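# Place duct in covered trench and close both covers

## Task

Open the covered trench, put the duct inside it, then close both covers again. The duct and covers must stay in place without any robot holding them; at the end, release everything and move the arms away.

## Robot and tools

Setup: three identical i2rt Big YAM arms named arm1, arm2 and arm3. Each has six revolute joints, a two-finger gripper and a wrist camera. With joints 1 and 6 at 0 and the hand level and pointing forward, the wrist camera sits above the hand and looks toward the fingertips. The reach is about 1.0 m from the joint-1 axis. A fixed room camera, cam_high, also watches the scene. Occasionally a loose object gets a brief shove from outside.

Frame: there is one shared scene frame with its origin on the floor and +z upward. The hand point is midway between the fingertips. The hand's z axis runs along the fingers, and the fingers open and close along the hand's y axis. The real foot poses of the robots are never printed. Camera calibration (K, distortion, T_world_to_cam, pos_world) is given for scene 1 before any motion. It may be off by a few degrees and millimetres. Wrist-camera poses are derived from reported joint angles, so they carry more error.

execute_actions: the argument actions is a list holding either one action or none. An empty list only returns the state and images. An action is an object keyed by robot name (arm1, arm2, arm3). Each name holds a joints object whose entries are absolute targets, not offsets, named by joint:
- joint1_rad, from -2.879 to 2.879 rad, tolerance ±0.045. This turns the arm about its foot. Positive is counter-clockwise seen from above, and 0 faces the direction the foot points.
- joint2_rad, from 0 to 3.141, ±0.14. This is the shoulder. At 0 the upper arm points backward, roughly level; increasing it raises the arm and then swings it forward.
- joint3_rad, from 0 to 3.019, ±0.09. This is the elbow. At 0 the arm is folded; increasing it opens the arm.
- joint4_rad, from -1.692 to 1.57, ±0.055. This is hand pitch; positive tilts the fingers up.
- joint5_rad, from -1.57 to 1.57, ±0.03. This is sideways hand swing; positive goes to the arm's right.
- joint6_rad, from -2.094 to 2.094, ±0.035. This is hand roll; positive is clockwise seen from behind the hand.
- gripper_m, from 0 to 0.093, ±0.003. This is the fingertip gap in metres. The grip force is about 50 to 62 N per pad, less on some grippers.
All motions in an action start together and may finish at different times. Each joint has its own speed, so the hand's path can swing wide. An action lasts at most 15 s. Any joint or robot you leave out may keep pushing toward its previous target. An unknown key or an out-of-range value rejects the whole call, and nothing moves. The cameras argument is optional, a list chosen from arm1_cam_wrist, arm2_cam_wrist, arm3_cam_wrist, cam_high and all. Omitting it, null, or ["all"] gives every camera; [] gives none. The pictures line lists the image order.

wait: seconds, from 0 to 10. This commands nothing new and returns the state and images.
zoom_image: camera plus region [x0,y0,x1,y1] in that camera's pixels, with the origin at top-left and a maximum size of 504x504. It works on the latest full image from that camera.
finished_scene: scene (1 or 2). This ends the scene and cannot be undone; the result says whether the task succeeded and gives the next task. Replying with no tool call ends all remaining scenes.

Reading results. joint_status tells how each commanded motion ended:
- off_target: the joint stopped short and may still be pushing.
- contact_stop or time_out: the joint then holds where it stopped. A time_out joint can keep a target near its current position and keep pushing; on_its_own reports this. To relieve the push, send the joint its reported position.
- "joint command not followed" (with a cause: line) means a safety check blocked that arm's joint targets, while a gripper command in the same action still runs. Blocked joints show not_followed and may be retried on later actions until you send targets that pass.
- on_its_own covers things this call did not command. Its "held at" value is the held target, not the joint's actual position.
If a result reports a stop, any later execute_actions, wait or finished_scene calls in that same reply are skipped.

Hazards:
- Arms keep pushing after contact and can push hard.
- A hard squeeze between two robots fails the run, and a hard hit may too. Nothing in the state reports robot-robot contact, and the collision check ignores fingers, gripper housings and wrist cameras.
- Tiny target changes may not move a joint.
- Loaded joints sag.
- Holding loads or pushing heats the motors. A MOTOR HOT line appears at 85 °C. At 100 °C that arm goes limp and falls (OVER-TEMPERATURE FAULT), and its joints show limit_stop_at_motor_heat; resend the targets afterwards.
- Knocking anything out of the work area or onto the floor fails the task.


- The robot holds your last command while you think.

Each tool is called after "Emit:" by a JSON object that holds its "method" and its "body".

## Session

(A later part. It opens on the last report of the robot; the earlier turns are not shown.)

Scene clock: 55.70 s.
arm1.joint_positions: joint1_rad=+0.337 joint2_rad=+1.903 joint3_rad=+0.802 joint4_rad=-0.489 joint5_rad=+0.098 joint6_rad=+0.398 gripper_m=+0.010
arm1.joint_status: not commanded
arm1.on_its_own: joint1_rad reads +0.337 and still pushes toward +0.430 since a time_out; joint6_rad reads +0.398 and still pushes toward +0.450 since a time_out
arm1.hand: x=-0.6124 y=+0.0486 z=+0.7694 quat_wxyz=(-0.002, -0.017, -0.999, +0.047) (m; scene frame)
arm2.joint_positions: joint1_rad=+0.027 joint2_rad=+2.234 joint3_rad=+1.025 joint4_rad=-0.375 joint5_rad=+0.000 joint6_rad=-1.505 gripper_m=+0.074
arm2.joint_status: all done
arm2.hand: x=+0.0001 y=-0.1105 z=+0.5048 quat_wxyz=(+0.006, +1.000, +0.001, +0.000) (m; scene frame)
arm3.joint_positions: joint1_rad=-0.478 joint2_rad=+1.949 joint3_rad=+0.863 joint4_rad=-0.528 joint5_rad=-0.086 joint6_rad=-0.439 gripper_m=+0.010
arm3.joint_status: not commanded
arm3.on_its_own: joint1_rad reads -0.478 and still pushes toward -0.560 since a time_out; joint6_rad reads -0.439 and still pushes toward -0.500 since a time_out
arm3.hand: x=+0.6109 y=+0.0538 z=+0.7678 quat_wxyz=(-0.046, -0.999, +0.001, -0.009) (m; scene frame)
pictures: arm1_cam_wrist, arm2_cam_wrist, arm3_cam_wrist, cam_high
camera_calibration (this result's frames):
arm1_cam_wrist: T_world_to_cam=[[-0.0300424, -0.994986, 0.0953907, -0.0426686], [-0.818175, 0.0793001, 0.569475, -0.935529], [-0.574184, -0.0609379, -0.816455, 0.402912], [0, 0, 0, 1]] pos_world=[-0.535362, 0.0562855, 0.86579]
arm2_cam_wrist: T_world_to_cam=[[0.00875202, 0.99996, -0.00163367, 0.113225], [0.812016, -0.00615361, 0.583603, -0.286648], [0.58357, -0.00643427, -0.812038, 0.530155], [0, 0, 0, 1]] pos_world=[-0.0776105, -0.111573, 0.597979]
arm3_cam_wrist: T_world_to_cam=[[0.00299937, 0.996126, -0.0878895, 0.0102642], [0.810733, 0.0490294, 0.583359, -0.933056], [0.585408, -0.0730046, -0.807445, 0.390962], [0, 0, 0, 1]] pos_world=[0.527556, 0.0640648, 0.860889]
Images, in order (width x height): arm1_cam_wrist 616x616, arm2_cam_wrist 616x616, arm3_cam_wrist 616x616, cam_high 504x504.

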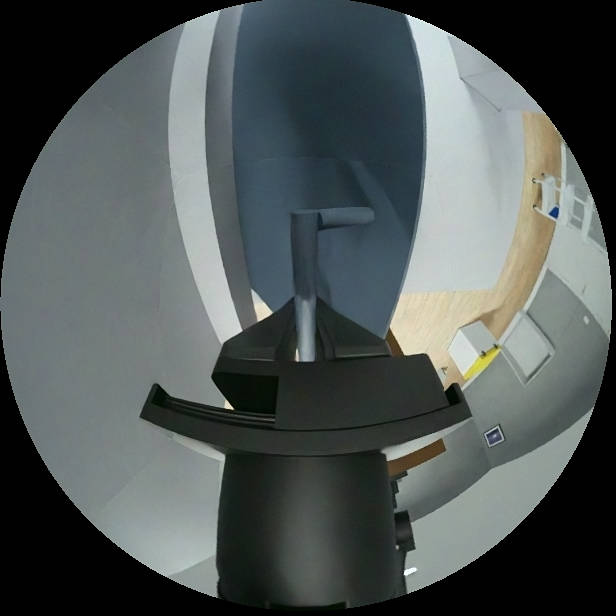

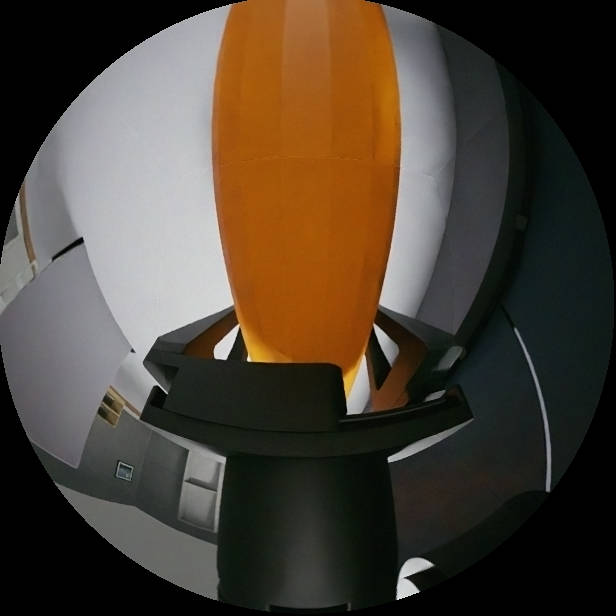

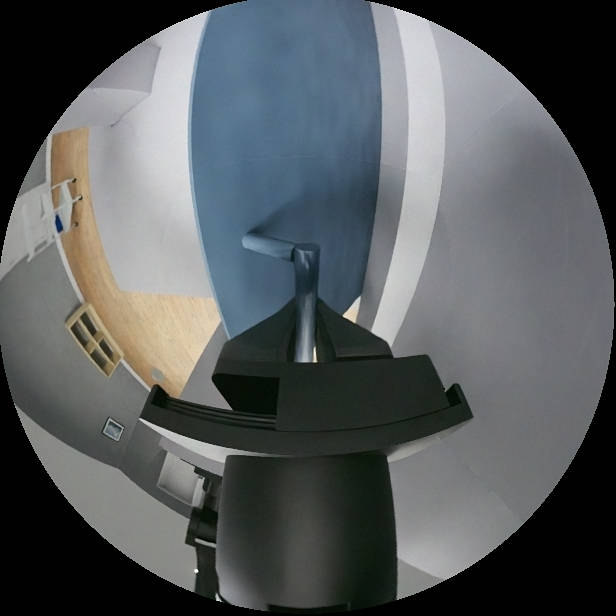

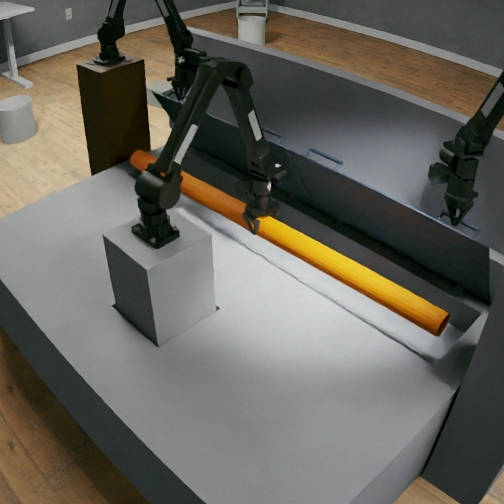

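Emit:
{"method": "execute_actions", "body": {"actions": [{"arm2":{"joints":{"joint2_rad":2.27,"joint3_rad":1.17,"joint4_rad":-0.39}}}], "cameras": []}}

Emit:
{"method": "execute_actions", "body": {"actions": [{"arm2":{"joints":{"joint2_rad":2.38,"joint3_rad":1.23,"joint4_rad":-0.35}}}], "cameras": []}}

Emit:
{"method": "execute_actions", "body": {"actions": [{"arm2":{"joints":{"joint2_rad":2.50,"joint3_rad":1.30,"joint4_rad":-0.29}}}], "cameras": ["arm2_cam_wrist","cam_high"]}}

Scene clock: 57.70 s.
arm1.joint_positions: joint1_rad=+0.337 joint2_rad=+1.903 joint3_rad=+0.802 joint4_rad=-0.489 joint5_rad=+0.098 joint6_rad=+0.398 gripper_m=+0.010
arm1.joint_status: not commanded
arm1.on_its_own: joint1_rad reads +0.337 and still pushes toward +0.430 since a time_out; joint6_rad reads +0.398 and still pushes toward +0.450 since a time_out
arm1.hand: x=-0.6124 y=+0.0486 z=+0.7694 quat_wxyz=(-0.002, -0.017, -0.999, +0.047) (m; scene frame)
arm2.joint_positions: joint1_rad=+0.027 joint2_rad=+2.362 joint3_rad=+1.127 joint4_rad=-0.389 joint5_rad=+0.000 joint6_rad=-1.505 gripper_m=+0.074
arm2.joint_status: all done
arm2.hand: x=-0.0006 y=-0.0998 z=+0.4629 quat_wxyz=(+0.027, +1.000, +0.001, +0.002) (m; scene frame)
arm3.joint_positions: joint1_rad=-0.478 joint2_rad=+1.949 joint3_rad=+0.863 joint4_rad=-0.528 joint5_rad=-0.086 joint6_rad=-0.439 gripper_m=+0.010
arm3.joint_status: not commanded
arm3.on_its_own: joint1_rad reads -0.478 and still pushes toward -0.560 since a time_out; joint6_rad reads -0.439 and still pushes toward -0.500 since a time_out
arm3.hand: x=+0.6109 y=+0.0538 z=+0.7678 quat_wxyz=(-0.046, -0.999, +0.001, -0.009) (m; scene frame)
pictures: none
No camera images: the call's "cameras" was empty. Leave "cameras" out to get every camera's image.

Scene clock: 58.90 s.
arm1.joint_positions: joint1_rad=+0.337 joint2_rad=+1.903 joint3_rad=+0.802 joint4_rad=-0.489 joint5_rad=+0.098 joint6_rad=+0.398 gripper_m=+0.010
arm1.joint_status: not commanded
arm1.on_its_own: joint1_rad reads +0.337 and still pushes toward +0.430 since a time_out; joint6_rad reads +0.398 and still pushes toward +0.450 since a time_out
arm1.hand: x=-0.6124 y=+0.0486 z=+0.7694 quat_wxyz=(-0.002, -0.017, -0.999, +0.047) (m; scene frame)
arm2.joint_positions: joint1_rad=+0.027 joint2_rad=+2.471 joint3_rad=+1.198 joint4_rad=-0.349 joint5_rad=+0.000 joint6_rad=-1.505 gripper_m=+0.074
arm2.joint_status: all done
arm2.hand: x=-0.0013 y=-0.0908 z=+0.4227 quat_wxyz=(+0.025, +1.000, +0.001, +0.002) (m; scene frame)
arm3.joint_positions: joint1_rad=-0.478 joint2_rad=+1.949 joint3_rad=+0.863 joint4_rad=-0.528 joint5_rad=-0.086 joint6_rad=-0.439 gripper_m=+0.010
arm3.joint_status: not commanded
arm3.on_its_own: joint1_rad reads -0.478 and still pushes toward -0.560 since a time_out; joint6_rad reads -0.439 and still pushes toward -0.500 since a time_out
arm3.hand: x=+0.6109 y=+0.0538 z=+0.7678 quat_wxyz=(-0.046, -0.999, +0.001, -0.009) (m; scene frame)
pictures: none
No camera images: the call's "cameras" was empty. Leave "cameras" out to get every camera's image.

Scene clock: 60.13 s.
arm1.joint_positions: joint1_rad=+0.337 joint2_rad=+1.903 joint3_rad=+0.802 joint4_rad=-0.489 joint5_rad=+0.098 joint6_rad=+0.398 gripper_m=+0.010
arm1.joint_status: not commanded
arm1.on_its_own: joint1_rad reads +0.337 and still pushes toward +0.430 since a time_out; joint6_rad reads +0.398 and still pushes toward +0.450 since a time_out
arm1.hand: x=-0.6124 y=+0.0486 z=+0.7694 quat_wxyz=(-0.002, -0.017, -0.999, +0.047) (m; scene frame)
arm2.joint_positions: joint1_rad=+0.027 joint2_rad=+2.595 joint3_rad=+1.276 joint4_rad=-0.290 joint5_rad=+0.000 joint6_rad=-1.505 gripper_m=+0.074
arm2.joint_status: all done
arm2.hand: x=-0.0017 y=-0.0850 z=+0.3744 quat_wxyz=(+0.019, +1.000, +0.001, +0.001) (m; scene frame)
arm3.joint_positions: joint1_rad=-0.478 joint2_rad=+1.949 joint3_rad=+0.863 joint4_rad=-0.528 joint5_rad=-0.086 joint6_rad=-0.439 gripper_m=+0.010
arm3.joint_status: not commanded
arm3.on_its_own: joint1_rad reads -0.478 and still pushes toward -0.560 since a time_out; joint6_rad reads -0.439 and still pushes toward -0.500 since a time_out
arm3.hand: x=+0.6109 y=+0.0538 z=+0.7678 quat_wxyz=(-0.046, -0.999, +0.001, -0.009) (m; scene frame)
pictures: arm2_cam_wrist, cam_high
camera_calibration (this result's frames):
arm2_cam_wrist: T_world_to_cam=[[0.00877725, 0.999594, -0.0271121, 0.0970429], [0.810987, 0.00874584, 0.584999, -0.20824], [0.584998, -0.0271222, -0.810581, 0.423187], [0, 0, 0, 1]] pos_world=[-0.0795355, -0.0837045, 0.467479]
Images, in order (width x height): arm2_cam_wrist 616x616, cam_high 504x504.

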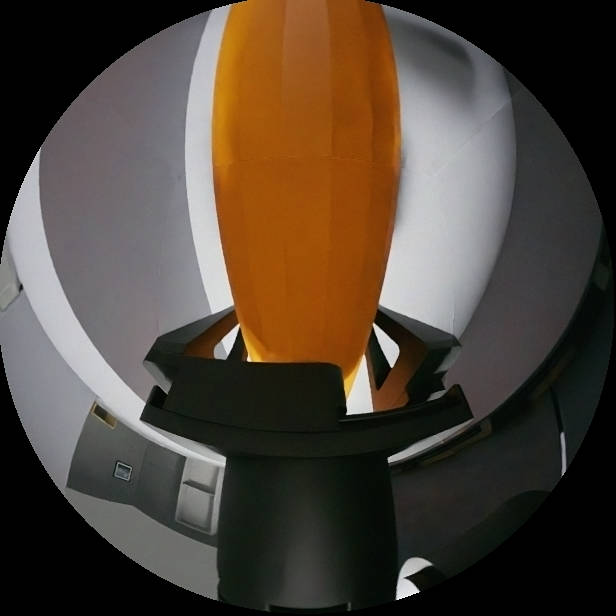

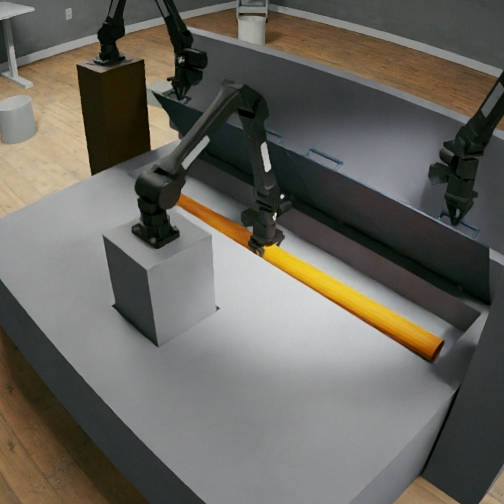

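Emit:
{"method": "execute_actions", "body": {"actions": [{"arm2":{"joints":{"joint2_rad":2.57,"joint3_rad":1.39,"joint4_rad":-0.29}}}], "cameras": []}}

Emit:
{"method": "execute_actions", "body": {"actions": [{"arm2":{"joints":{"joint2_rad":2.63,"joint3_rad":1.42,"joint4_rad":-0.26}}}], "cameras": ["arm2_cam_wrist"]}}

Scene clock: 61.10 s.
arm1.joint_positions: joint1_rad=+0.337 joint2_rad=+1.903 joint3_rad=+0.802 joint4_rad=-0.489 joint5_rad=+0.098 joint6_rad=+0.398 gripper_m=+0.010
arm1.joint_status: not commanded
arm1.on_its_own: joint1_rad reads +0.337 and still pushes toward +0.430 since a time_out; joint6_rad reads +0.398 and still pushes toward +0.450 since a time_out
arm1.hand: x=-0.6124 y=+0.0486 z=+0.7694 quat_wxyz=(-0.002, -0.017, -0.999, +0.047) (m; scene frame)
arm2.joint_positions: joint1_rad=+0.027 joint2_rad=+2.624 joint3_rad=+1.316 joint4_rad=-0.303 joint5_rad=+0.000 joint6_rad=-1.506 gripper_m=+0.074
arm2.joint_status: all done
arm2.hand: x=-0.0022 y=-0.0773 z=+0.3650 quat_wxyz=(+0.020, +1.000, +0.002, +0.001) (m; scene frame)
arm3.joint_positions: joint1_rad=-0.478 joint2_rad=+1.949 joint3_rad=+0.863 joint4_rad=-0.528 joint5_rad=-0.086 joint6_rad=-0.439 gripper_m=+0.010
arm3.joint_status: not commanded
arm3.on_its_own: joint1_rad reads -0.478 and still pushes toward -0.560 since a time_out; joint6_rad reads -0.439 and still pushes toward -0.500 since a time_out
arm3.hand: x=+0.6109 y=+0.0538 z=+0.7678 quat_wxyz=(-0.046, -0.999, +0.001, -0.009) (m; scene frame)
pictures: none
No camera images: the call's "cameras" was empty. Leave "cameras" out to get every camera's image.

Scene clock: 62.80 s.
arm1.joint_positions: joint1_rad=+0.337 joint2_rad=+1.903 joint3_rad=+0.802 joint4_rad=-0.489 joint5_rad=+0.098 joint6_rad=+0.398 gripper_m=+0.010
arm1.joint_status: not commanded
arm1.on_its_own: joint1_rad reads +0.337 and still pushes toward +0.430 since a time_out; joint6_rad reads +0.398 and still pushes toward +0.450 since a time_out
arm1.hand: x=-0.6124 y=+0.0486 z=+0.7694 quat_wxyz=(-0.002, -0.017, -0.999, +0.047) (m; scene frame)
arm2.joint_positions: joint1_rad=+0.027 joint2_rad=+2.626 joint3_rad=+1.318 joint4_rad=-0.303 joint5_rad=+0.000 joint6_rad=-1.506 gripper_m=+0.074
arm2.joint_status: joint3_rad time_out (moved +0.002 of +0.104); the others done
arm2.on_its_own: joint3_rad reads +1.318 and still pushes toward +1.420 since a time_out
arm2.hand: x=-0.0022 y=-0.0771 z=+0.3643 quat_wxyz=(+0.020, +1.000, +0.002, +0.001) (m; scene frame)
arm3.joint_positions: joint1_rad=-0.478 joint2_rad=+1.949 joint3_rad=+0.863 joint4_rad=-0.528 joint5_rad=-0.086 joint6_rad=-0.439 gripper_m=+0.010
arm3.joint_status: not commanded
arm3.on_its_own: joint1_rad reads -0.478 and still pushes toward -0.560 since a time_out; joint6_rad reads -0.439 and still pushes toward -0.500 since a time_out
arm3.hand: x=+0.6109 y=+0.0538 z=+0.7678 quat_wxyz=(-0.046, -0.999, +0.001, -0.009) (m; scene frame)
pictures: arm2_cam_wrist
camera_calibration (this result's frames):
arm2_cam_wrist: T_world_to_cam=[[0.00725519, 0.999553, -0.0290177, 0.0895591], [0.81093, 0.011098, 0.585038, -0.201755], [0.585098, -0.0277759, -0.810487, 0.4154], [0, 0, 0, 1]] pos_world=[-0.0800899, -0.0757418, 0.457309]
Images, in order (width x height): arm2_cam_wrist 616x616.

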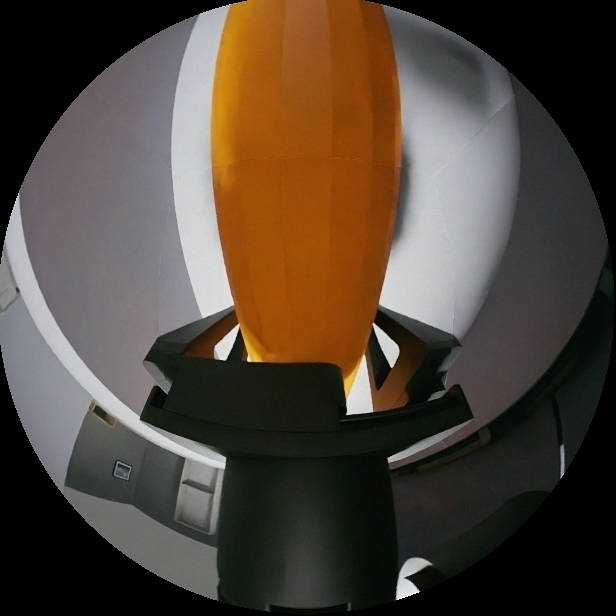

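Emit:
{"method": "execute_actions", "body": {"actions": [{"arm2":{"joints":{"joint2_rad":2.60,"joint3_rad":1.32,"joint4_rad":-0.29,"gripper_m":0.093}}}], "cameras": []}}

Emit:
{"method": "execute_actions", "body": {"actions": [{"arm2":{"joints":{"joint2_rad":2.43,"joint3_rad":1.21,"joint4_rad":-0.34}}}], "cameras": []}}

Emit:
{"method": "execute_actions", "body": {"actions": [{"arm2":{"joints":{"joint2_rad":2.2,"joint3_rad":1.0,"joint4_rad":-0.4}}}], "cameras": []}}

Emit:
{"method": "execute_actions", "body": {"actions": [{"arm2":{"joints":{"joint2_rad":1.7,"joint3_rad":0.5,"joint4_rad":-0.45}},"arm1":{"joints":{"joint1_rad":0.22,"joint6_rad":0.27,"joint2_rad":1.92,"joint3_rad":0.775,"joint4_rad":-0.43}},"arm3":{"joints":{"joint1_rad":-0.37,"joint6_rad":-0.32,"joint2_rad":1.95,"joint3_rad":0.82,"joint4_rad":-0.45}}}], "cameras": ["cam_high"]}}

Emit:
{"method": "execute_actions", "body": {"actions": [{"arm1":{"joints":{"joint1_rad":0.06,"joint6_rad":0.11,"joint2_rad":2.02,"joint3_rad":0.76,"joint4_rad":-0.31}},"arm3":{"joints":{"joint1_rad":-0.22,"joint6_rad":-0.17,"joint2_rad":2.04,"joint3_rad":0.79,"joint4_rad":-0.32}}}], "cameras": []}}

Emit:
{"method": "execute_actions", "body": {"actions": [{"arm1":{"joints":{"joint1_rad":-0.12,"joint6_rad":-0.07,"joint2_rad":2.22,"joint3_rad":0.81,"joint4_rad":-0.14}},"arm3":{"joints":{"joint1_rad":-0.055,"joint6_rad":0.0,"joint2_rad":2.22,"joint3_rad":0.81,"joint4_rad":-0.14}}}], "cameras": []}}

Emit:
{"method": "execute_actions", "body": {"actions": [{"arm1":{"joints":{"joint1_rad":-0.25,"joint6_rad":-0.2,"joint2_rad":2.49,"joint3_rad":0.95,"joint4_rad":-0.01}},"arm3":{"joints":{"joint1_rad":0.08,"joint6_rad":0.13,"joint2_rad":2.49,"joint3_rad":0.95,"joint4_rad":-0.01}}}], "cameras": []}}

Emit:
{"method": "execute_actions", "body": {"actions": [{"arm1":{"joints":{"joint1_rad":-0.29,"joint6_rad":-0.24,"joint2_rad":2.61,"joint3_rad":1.04,"joint4_rad":0.03}},"arm3":{"joints":{"joint1_rad":0.115,"joint6_rad":0.17,"joint2_rad":2.61,"joint3_rad":1.04,"joint4_rad":0.03}}}], "cameras": []}}

Emit:
{"method": "execute_actions", "body": {"actions": [{"arm1":{"joints":{"joint1_rad":-0.305,"joint6_rad":-0.25,"joint2_rad":2.70,"joint3_rad":1.10,"joint4_rad":0.055}},"arm3":{"joints":{"joint1_rad":0.126,"joint6_rad":0.18,"joint2_rad":2.70,"joint3_rad":1.10,"joint4_rad":0.055}}}], "cameras": ["cam_high"]}}

Scene clock: 64.90 s.
arm1.joint_positions: joint1_rad=+0.337 joint2_rad=+1.903 joint3_rad=+0.802 joint4_rad=-0.489 joint5_rad=+0.098 joint6_rad=+0.398 gripper_m=+0.010
arm1.joint_status: not commanded
arm1.on_its_own: joint1_rad reads +0.337 and still pushes toward +0.430 since a time_out; joint6_rad reads +0.398 and still pushes toward +0.450 since a time_out
arm1.hand: x=-0.6124 y=+0.0486 z=+0.7694 quat_wxyz=(-0.002, -0.017, -0.999, +0.047) (m; scene frame)
arm2.joint_positions: joint1_rad=+0.027 joint2_rad=+2.622 joint3_rad=+1.317 joint4_rad=-0.300 joint5_rad=+0.000 joint6_rad=-1.506 gripper_m=+0.093
arm2.joint_status: all done
arm2.hand: x=-0.0024 y=-0.0747 z=+0.3662 quat_wxyz=(+0.017, +1.000, +0.002, +0.001) (m; scene frame)
arm3.joint_positions: joint1_rad=-0.478 joint2_rad=+1.949 joint3_rad=+0.863 joint4_rad=-0.528 joint5_rad=-0.086 joint6_rad=-0.439 gripper_m=+0.010
arm3.joint_status: not commanded
arm3.on_its_own: joint1_rad reads -0.478 and still pushes toward -0.560 since a time_out; joint6_rad reads -0.439 and still pushes toward -0.500 since a time_out
arm3.hand: x=+0.6109 y=+0.0538 z=+0.7678 quat_wxyz=(-0.046, -0.999, +0.001, -0.009) (m; scene frame)
pictures: none
No camera images: the call's "cameras" was empty. Leave "cameras" out to get every camera's image.

Scene clock: 65.97 s.
arm1.joint_positions: joint1_rad=+0.337 joint2_rad=+1.903 joint3_rad=+0.802 joint4_rad=-0.489 joint5_rad=+0.098 joint6_rad=+0.398 gripper_m=+0.010
arm1.joint_status: not commanded
arm1.on_its_own: joint1_rad reads +0.337 and still pushes toward +0.430 since a time_out; joint6_rad reads +0.398 and still pushes toward +0.450 since a time_out
arm1.hand: x=-0.6124 y=+0.0486 z=+0.7694 quat_wxyz=(-0.002, -0.017, -0.999, +0.047) (m; scene frame)
arm2.joint_positions: joint1_rad=+0.027 joint2_rad=+2.423 joint3_rad=+1.211 joint4_rad=-0.335 joint5_rad=+0.000 joint6_rad=-1.506 gripper_m=+0.093
arm2.joint_status: all done
arm2.hand: x=-0.0034 y=-0.0595 z=+0.4459 quat_wxyz=(-0.012, +1.000, +0.002, -0.001) (m; scene frame)
arm3.joint_positions: joint1_rad=-0.478 joint2_rad=+1.949 joint3_rad=+0.863 joint4_rad=-0.528 joint5_rad=-0.086 joint6_rad=-0.439 gripper_m=+0.010
arm3.joint_status: not commanded
arm3.on_its_own: joint1_rad reads -0.478 and still pushes toward -0.560 since a time_out; joint6_rad reads -0.439 and still pushes toward -0.500 since a time_out
arm3.hand: x=+0.6109 y=+0.0538 z=+0.7678 quat_wxyz=(-0.046, -0.999, +0.001, -0.009) (m; scene frame)
pictures: none
No camera images: the call's "cameras" was empty. Leave "cameras" out to get every camera's image.

Scene clock: 67.03 s.
arm1.joint_positions: joint1_rad=+0.337 joint2_rad=+1.903 joint3_rad=+0.802 joint4_rad=-0.489 joint5_rad=+0.098 joint6_rad=+0.398 gripper_m=+0.010
arm1.joint_status: not commanded
arm1.on_its_own: joint1_rad reads +0.337 and still pushes toward +0.430 since a time_out; joint6_rad reads +0.398 and still pushes toward +0.450 since a time_out
arm1.hand: x=-0.6124 y=+0.0486 z=+0.7694 quat_wxyz=(-0.002, -0.017, -0.999, +0.047) (m; scene frame)
arm2.joint_positions: joint1_rad=+0.027 joint2_rad=+2.195 joint3_rad=+1.004 joint4_rad=-0.397 joint5_rad=+0.000 joint6_rad=-1.506 gripper_m=+0.093
arm2.joint_status: all done
arm2.hand: x=+0.0005 y=-0.1158 z=+0.5181 quat_wxyz=(+0.009, +1.000, +0.002, +0.001) (m; scene frame)
arm3.joint_positions: joint1_rad=-0.478 joint2_rad=+1.949 joint3_rad=+0.863 joint4_rad=-0.528 joint5_rad=-0.086 joint6_rad=-0.439 gripper_m=+0.010
arm3.joint_status: not commanded
arm3.on_its_own: joint1_rad reads -0.478 and still pushes toward -0.560 since a time_out; joint6_rad reads -0.439 and still pushes toward -0.500 since a time_out
arm3.hand: x=+0.6109 y=+0.0538 z=+0.7678 quat_wxyz=(-0.046, -0.999, +0.001, -0.009) (m; scene frame)
pictures: none
No camera images: the call's "cameras" was empty. Leave "cameras" out to get every camera's image.

Scene clock: 68.20 s.
arm1.joint_positions: joint1_rad=+0.187 joint2_rad=+1.955 joint3_rad=+0.776 joint4_rad=-0.417 joint5_rad=+0.038 joint6_rad=+0.248 gripper_m=+0.010
arm1.joint_status: all done
arm1.hand: x=-0.6125 y=+0.0014 z=+0.7459 quat_wxyz=(+0.016, -0.017, -1.000, +0.019) (m; scene frame)
arm2.joint_positions: joint1_rad=+0.027 joint2_rad=+1.703 joint3_rad=+0.503 joint4_rad=-0.444 joint5_rad=+0.000 joint6_rad=-1.506 gripper_m=+0.093
arm2.joint_status: all done
arm2.hand: x=+0.0126 y=-0.2910 z=+0.6165 quat_wxyz=(+0.036, +0.999, +0.002, +0.002) (m; scene frame)
arm3.joint_positions: joint1_rad=-0.328 joint2_rad=+2.001 joint3_rad=+0.820 joint4_rad=-0.436 joint5_rad=-0.036 joint6_rad=-0.290 gripper_m=+0.010
arm3.joint_status: all done
arm3.hand: x=+0.6108 y=+0.0018 z=+0.7409 quat_wxyz=(-0.021, -0.999, +0.000, -0.025) (m; scene frame)
pictures: cam_high
Images, in order (width x height): cam_high 504x504.

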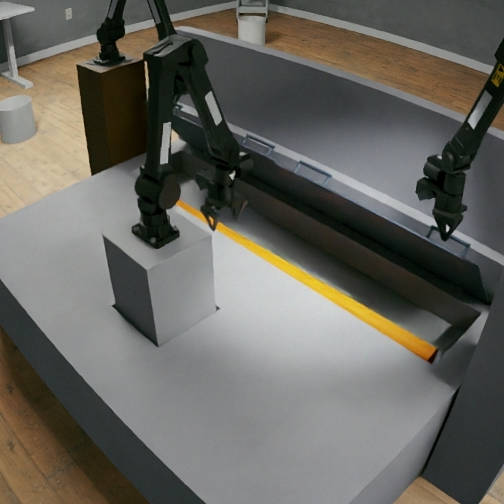

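Scene clock: 69.10 s.
arm1.joint_positions: joint1_rad=+0.032 joint2_rad=+2.057 joint3_rad=+0.763 joint4_rad=-0.290 joint5_rad=+0.014 joint6_rad=+0.091 gripper_m=+0.010
arm1.joint_status: all done
arm1.hand: x=-0.6133 y=-0.0510 z=+0.7084 quat_wxyz=(+0.014, -0.016, -1.000, +0.005) (m; scene frame)
arm2.joint_positions: joint1_rad=+0.027 joint2_rad=+1.703 joint3_rad=+0.503 joint4_rad=-0.444 joint5_rad=+0.000 joint6_rad=-1.506 gripper_m=+0.093
arm2.joint_status: not commanded
arm2.hand: x=+0.0126 y=-0.2910 z=+0.6165 quat_wxyz=(+0.036, +0.999, +0.002, +0.002) (m; scene frame)
arm3.joint_positions: joint1_rad=-0.189 joint2_rad=+2.090 joint3_rad=+0.794 joint4_rad=-0.298 joint5_rad=-0.011 joint6_rad=-0.146 gripper_m=+0.010
arm3.joint_status: all done
arm3.hand: x=+0.6102 y=-0.0461 z=+0.7050 quat_wxyz=(-0.005, -1.000, +0.001, -0.019) (m; scene frame)
pictures: none
No camera images: the call's "cameras" was empty. Leave "cameras" out to get every camera's image.

Scene clock: 70.13 s.
arm1.joint_positions: joint1_rad=-0.147 joint2_rad=+2.279 joint3_rad=+0.826 joint4_rad=-0.125 joint5_rad=+0.007 joint6_rad=-0.088 gripper_m=+0.010
arm1.joint_status: all done
arm1.hand: x=-0.6138 y=-0.1143 z=+0.6368 quat_wxyz=(+0.011, -0.016, -1.000, +0.001) (m; scene frame)
arm2.joint_positions: joint1_rad=+0.027 joint2_rad=+1.703 joint3_rad=+0.503 joint4_rad=-0.444 joint5_rad=+0.000 joint6_rad=-1.506 gripper_m=+0.093
arm2.joint_status: not commanded
arm2.hand: x=+0.0126 y=-0.2910 z=+0.6165 quat_wxyz=(+0.036, +0.999, +0.002, +0.002) (m; scene frame)
arm3.joint_positions: joint1_rad=-0.028 joint2_rad=+2.283 joint3_rad=+0.828 joint4_rad=-0.119 joint5_rad=+0.000 joint6_rad=+0.017 gripper_m=+0.010
arm3.joint_status: all done
arm3.hand: x=+0.6098 y=-0.1026 z=+0.6402 quat_wxyz=(+0.003, -1.000, +0.002, -0.009) (m; scene frame)
pictures: none
No camera images: the call's "cameras" was empty. Leave "cameras" out to get every camera's image.

Scene clock: 71.20 s.
arm1.joint_positions: joint1_rad=-0.268 joint2_rad=+2.552 joint3_rad=+0.977 joint4_rad=+0.003 joint5_rad=+0.004 joint6_rad=-0.211 gripper_m=+0.010
arm1.joint_status: all done
arm1.hand: x=-0.6138 y=-0.1589 z=+0.5447 quat_wxyz=(+0.008, -0.016, -1.000, +0.000) (m; scene frame)
arm2.joint_positions: joint1_rad=+0.027 joint2_rad=+1.703 joint3_rad=+0.503 joint4_rad=-0.444 joint5_rad=+0.000 joint6_rad=-1.506 gripper_m=+0.093
arm2.joint_status: not commanded
arm2.hand: x=+0.0126 y=-0.2910 z=+0.6165 quat_wxyz=(+0.036, +0.999, +0.002, +0.002) (m; scene frame)
arm3.joint_positions: joint1_rad=+0.095 joint2_rad=+2.558 joint3_rad=+0.977 joint4_rad=+0.005 joint5_rad=+0.009 joint6_rad=+0.144 gripper_m=+0.010
arm3.joint_status: all done
arm3.hand: x=+0.6085 y=-0.1462 z=+0.5470 quat_wxyz=(+0.008, -1.000, +0.004, -0.010) (m; scene frame)
pictures: none
No camera images: the call's "cameras" was empty. Leave "cameras" out to get every camera's image.

Scene clock: 72.10 s.
arm1.joint_positions: joint1_rad=-0.299 joint2_rad=+2.670 joint3_rad=+1.063 joint4_rad=+0.036 joint5_rad=-0.003 joint6_rad=-0.243 gripper_m=+0.010
arm1.joint_status: all done
arm1.hand: x=-0.6135 y=-0.1697 z=+0.5022 quat_wxyz=(+0.007, -0.015, -1.000, -0.003) (m; scene frame)
arm2.joint_positions: joint1_rad=+0.027 joint2_rad=+1.703 joint3_rad=+0.503 joint4_rad=-0.444 joint5_rad=+0.000 joint6_rad=-1.506 gripper_m=+0.093
arm2.joint_status: not commanded
arm2.hand: x=+0.0126 y=-0.2910 z=+0.6165 quat_wxyz=(+0.036, +0.999, +0.002, +0.002) (m; scene frame)
arm3.joint_positions: joint1_rad=+0.122 joint2_rad=+2.674 joint3_rad=+1.062 joint4_rad=+0.035 joint5_rad=+0.010 joint6_rad=+0.174 gripper_m=+0.010
arm3.joint_status: all done
arm3.hand: x=+0.6077 y=-0.1562 z=+0.5053 quat_wxyz=(+0.008, -1.000, +0.006, -0.010) (m; scene frame)
pictures: none
No camera images: the call's "cameras" was empty. Leave "cameras" out to get every camera's image.

Scene clock: 72.73 s.
arm1.joint_positions: joint1_rad=-0.306 joint2_rad=+2.713 joint3_rad=+1.097 joint4_rad=+0.045 joint5_rad=-0.005 joint6_rad=-0.250 gripper_m=+0.010
arm1.joint_status: all done
arm1.hand: x=-0.6138 y=-0.1721 z=+0.4864 quat_wxyz=(+0.007, -0.015, -1.000, -0.004) (m; scene frame)
arm2.joint_positions: joint1_rad=+0.027 joint2_rad=+1.703 joint3_rad=+0.503 joint4_rad=-0.444 joint5_rad=+0.000 joint6_rad=-1.506 gripper_m=+0.093
arm2.joint_status: not commanded
arm2.hand: x=+0.0126 y=-0.2910 z=+0.6165 quat_wxyz=(+0.036, +0.999, +0.002, +0.002) (m; scene frame)
arm3.joint_positions: joint1_rad=+0.129 joint2_rad=+2.717 joint3_rad=+1.095 joint4_rad=+0.043 joint5_rad=+0.010 joint6_rad=+0.181 gripper_m=+0.010
arm3.joint_status: all done
arm3.hand: x=+0.6079 y=-0.1584 z=+0.4896 quat_wxyz=(+0.009, -1.000, +0.006, -0.011) (m; scene frame)
pictures: cam_high
Images, in order (width x height): cam_high 504x504.

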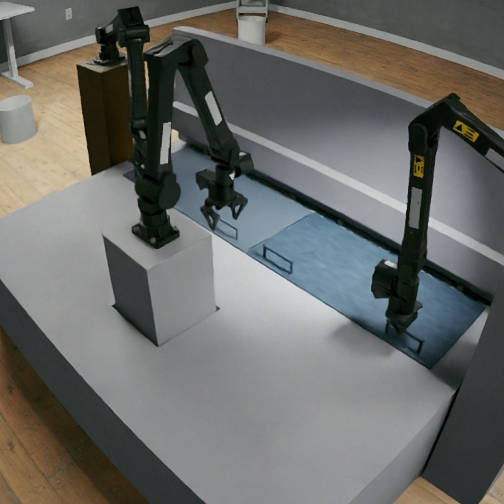

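Emit:
{"method": "execute_actions", "body": {"actions": [{"arm1":{"joints":{"gripper_m":0.06}},"arm3":{"joints":{"gripper_m":0.06}},"arm2":{"joints":{"joint2_rad":1.2,"joint3_rad":0.5,"joint4_rad":-0.9}}}], "cameras": []}}

Emit:
{"method": "execute_actions", "body": {"actions": [{"arm1":{"joints":{"joint2_rad":2.0,"joint3_rad":0.76,"joint4_rad":-0.32}},"arm3":{"joints":{"joint2_rad":2.0,"joint3_rad":0.76,"joint4_rad":-0.32}}}], "cameras": ["cam_high"]}}

Emit:
{"method": "finished_scene", "body": {"scene": 1}}

Scene clock: 74.37 s.
arm1.joint_positions: joint1_rad=-0.306 joint2_rad=+2.713 joint3_rad=+1.098 joint4_rad=+0.045 joint5_rad=-0.003 joint6_rad=-0.250 gripper_m=+0.060
arm1.joint_status: all done
arm1.hand: x=-0.6135 y=-0.1726 z=+0.4863 quat_wxyz=(+0.007, -0.015, -1.000, -0.003) (m; scene frame)
arm2.joint_positions: joint1_rad=+0.027 joint2_rad=+1.199 joint3_rad=+0.503 joint4_rad=-0.891 joint5_rad=+0.000 joint6_rad=-1.506 gripper_m=+0.093
arm2.joint_status: all done
arm2.hand: x=+0.0142 y=-0.3139 z=+0.7382 quat_wxyz=(+0.008, +1.000, +0.002, +0.001) (m; scene frame)
arm3.joint_positions: joint1_rad=+0.129 joint2_rad=+2.717 joint3_rad=+1.096 joint4_rad=+0.043 joint5_rad=+0.005 joint6_rad=+0.181 gripper_m=+0.060
arm3.joint_status: all done
arm3.hand: x=+0.6078 y=-0.1594 z=+0.4896 quat_wxyz=(+0.006, -1.000, +0.006, -0.011) (m; scene frame)
pictures: none
No camera images: the call's "cameras" was empty. Leave "cameras" out to get every camera's image.

Scene clock: 75.73 s.
arm1.joint_positions: joint1_rad=-0.306 joint2_rad=+2.007 joint3_rad=+0.761 joint4_rad=-0.309 joint5_rad=-0.003 joint6_rad=-0.250 gripper_m=+0.060
arm1.joint_status: all done
arm1.hand: x=-0.6181 y=-0.1712 z=+0.7249 quat_wxyz=(+0.000, -0.015, -1.000, -0.001) (m; scene frame)
arm2.joint_positions: joint1_rad=+0.027 joint2_rad=+1.199 joint3_rad=+0.503 joint4_rad=-0.891 joint5_rad=+0.000 joint6_rad=-1.506 gripper_m=+0.093
arm2.joint_status: not commanded
arm2.hand: x=+0.0142 y=-0.3139 z=+0.7382 quat_wxyz=(+0.008, +1.000, +0.002, +0.001) (m; scene frame)
arm3.joint_positions: joint1_rad=+0.129 joint2_rad=+2.000 joint3_rad=+0.760 joint4_rad=-0.306 joint5_rad=+0.005 joint6_rad=+0.181 gripper_m=+0.060
arm3.joint_status: all done
arm3.hand: x=+0.6065 y=-0.1603 z=+0.7317 quat_wxyz=(+0.003, -1.000, +0.006, +0.005) (m; scene frame)
pictures: cam_high
Images, in order (width x height): cam_high 504x504.

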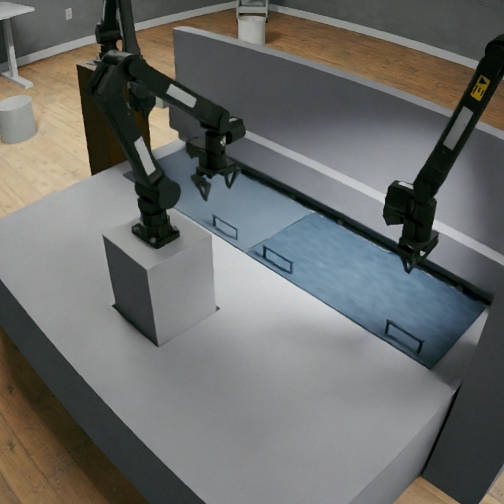

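The scene is finished: the task was done.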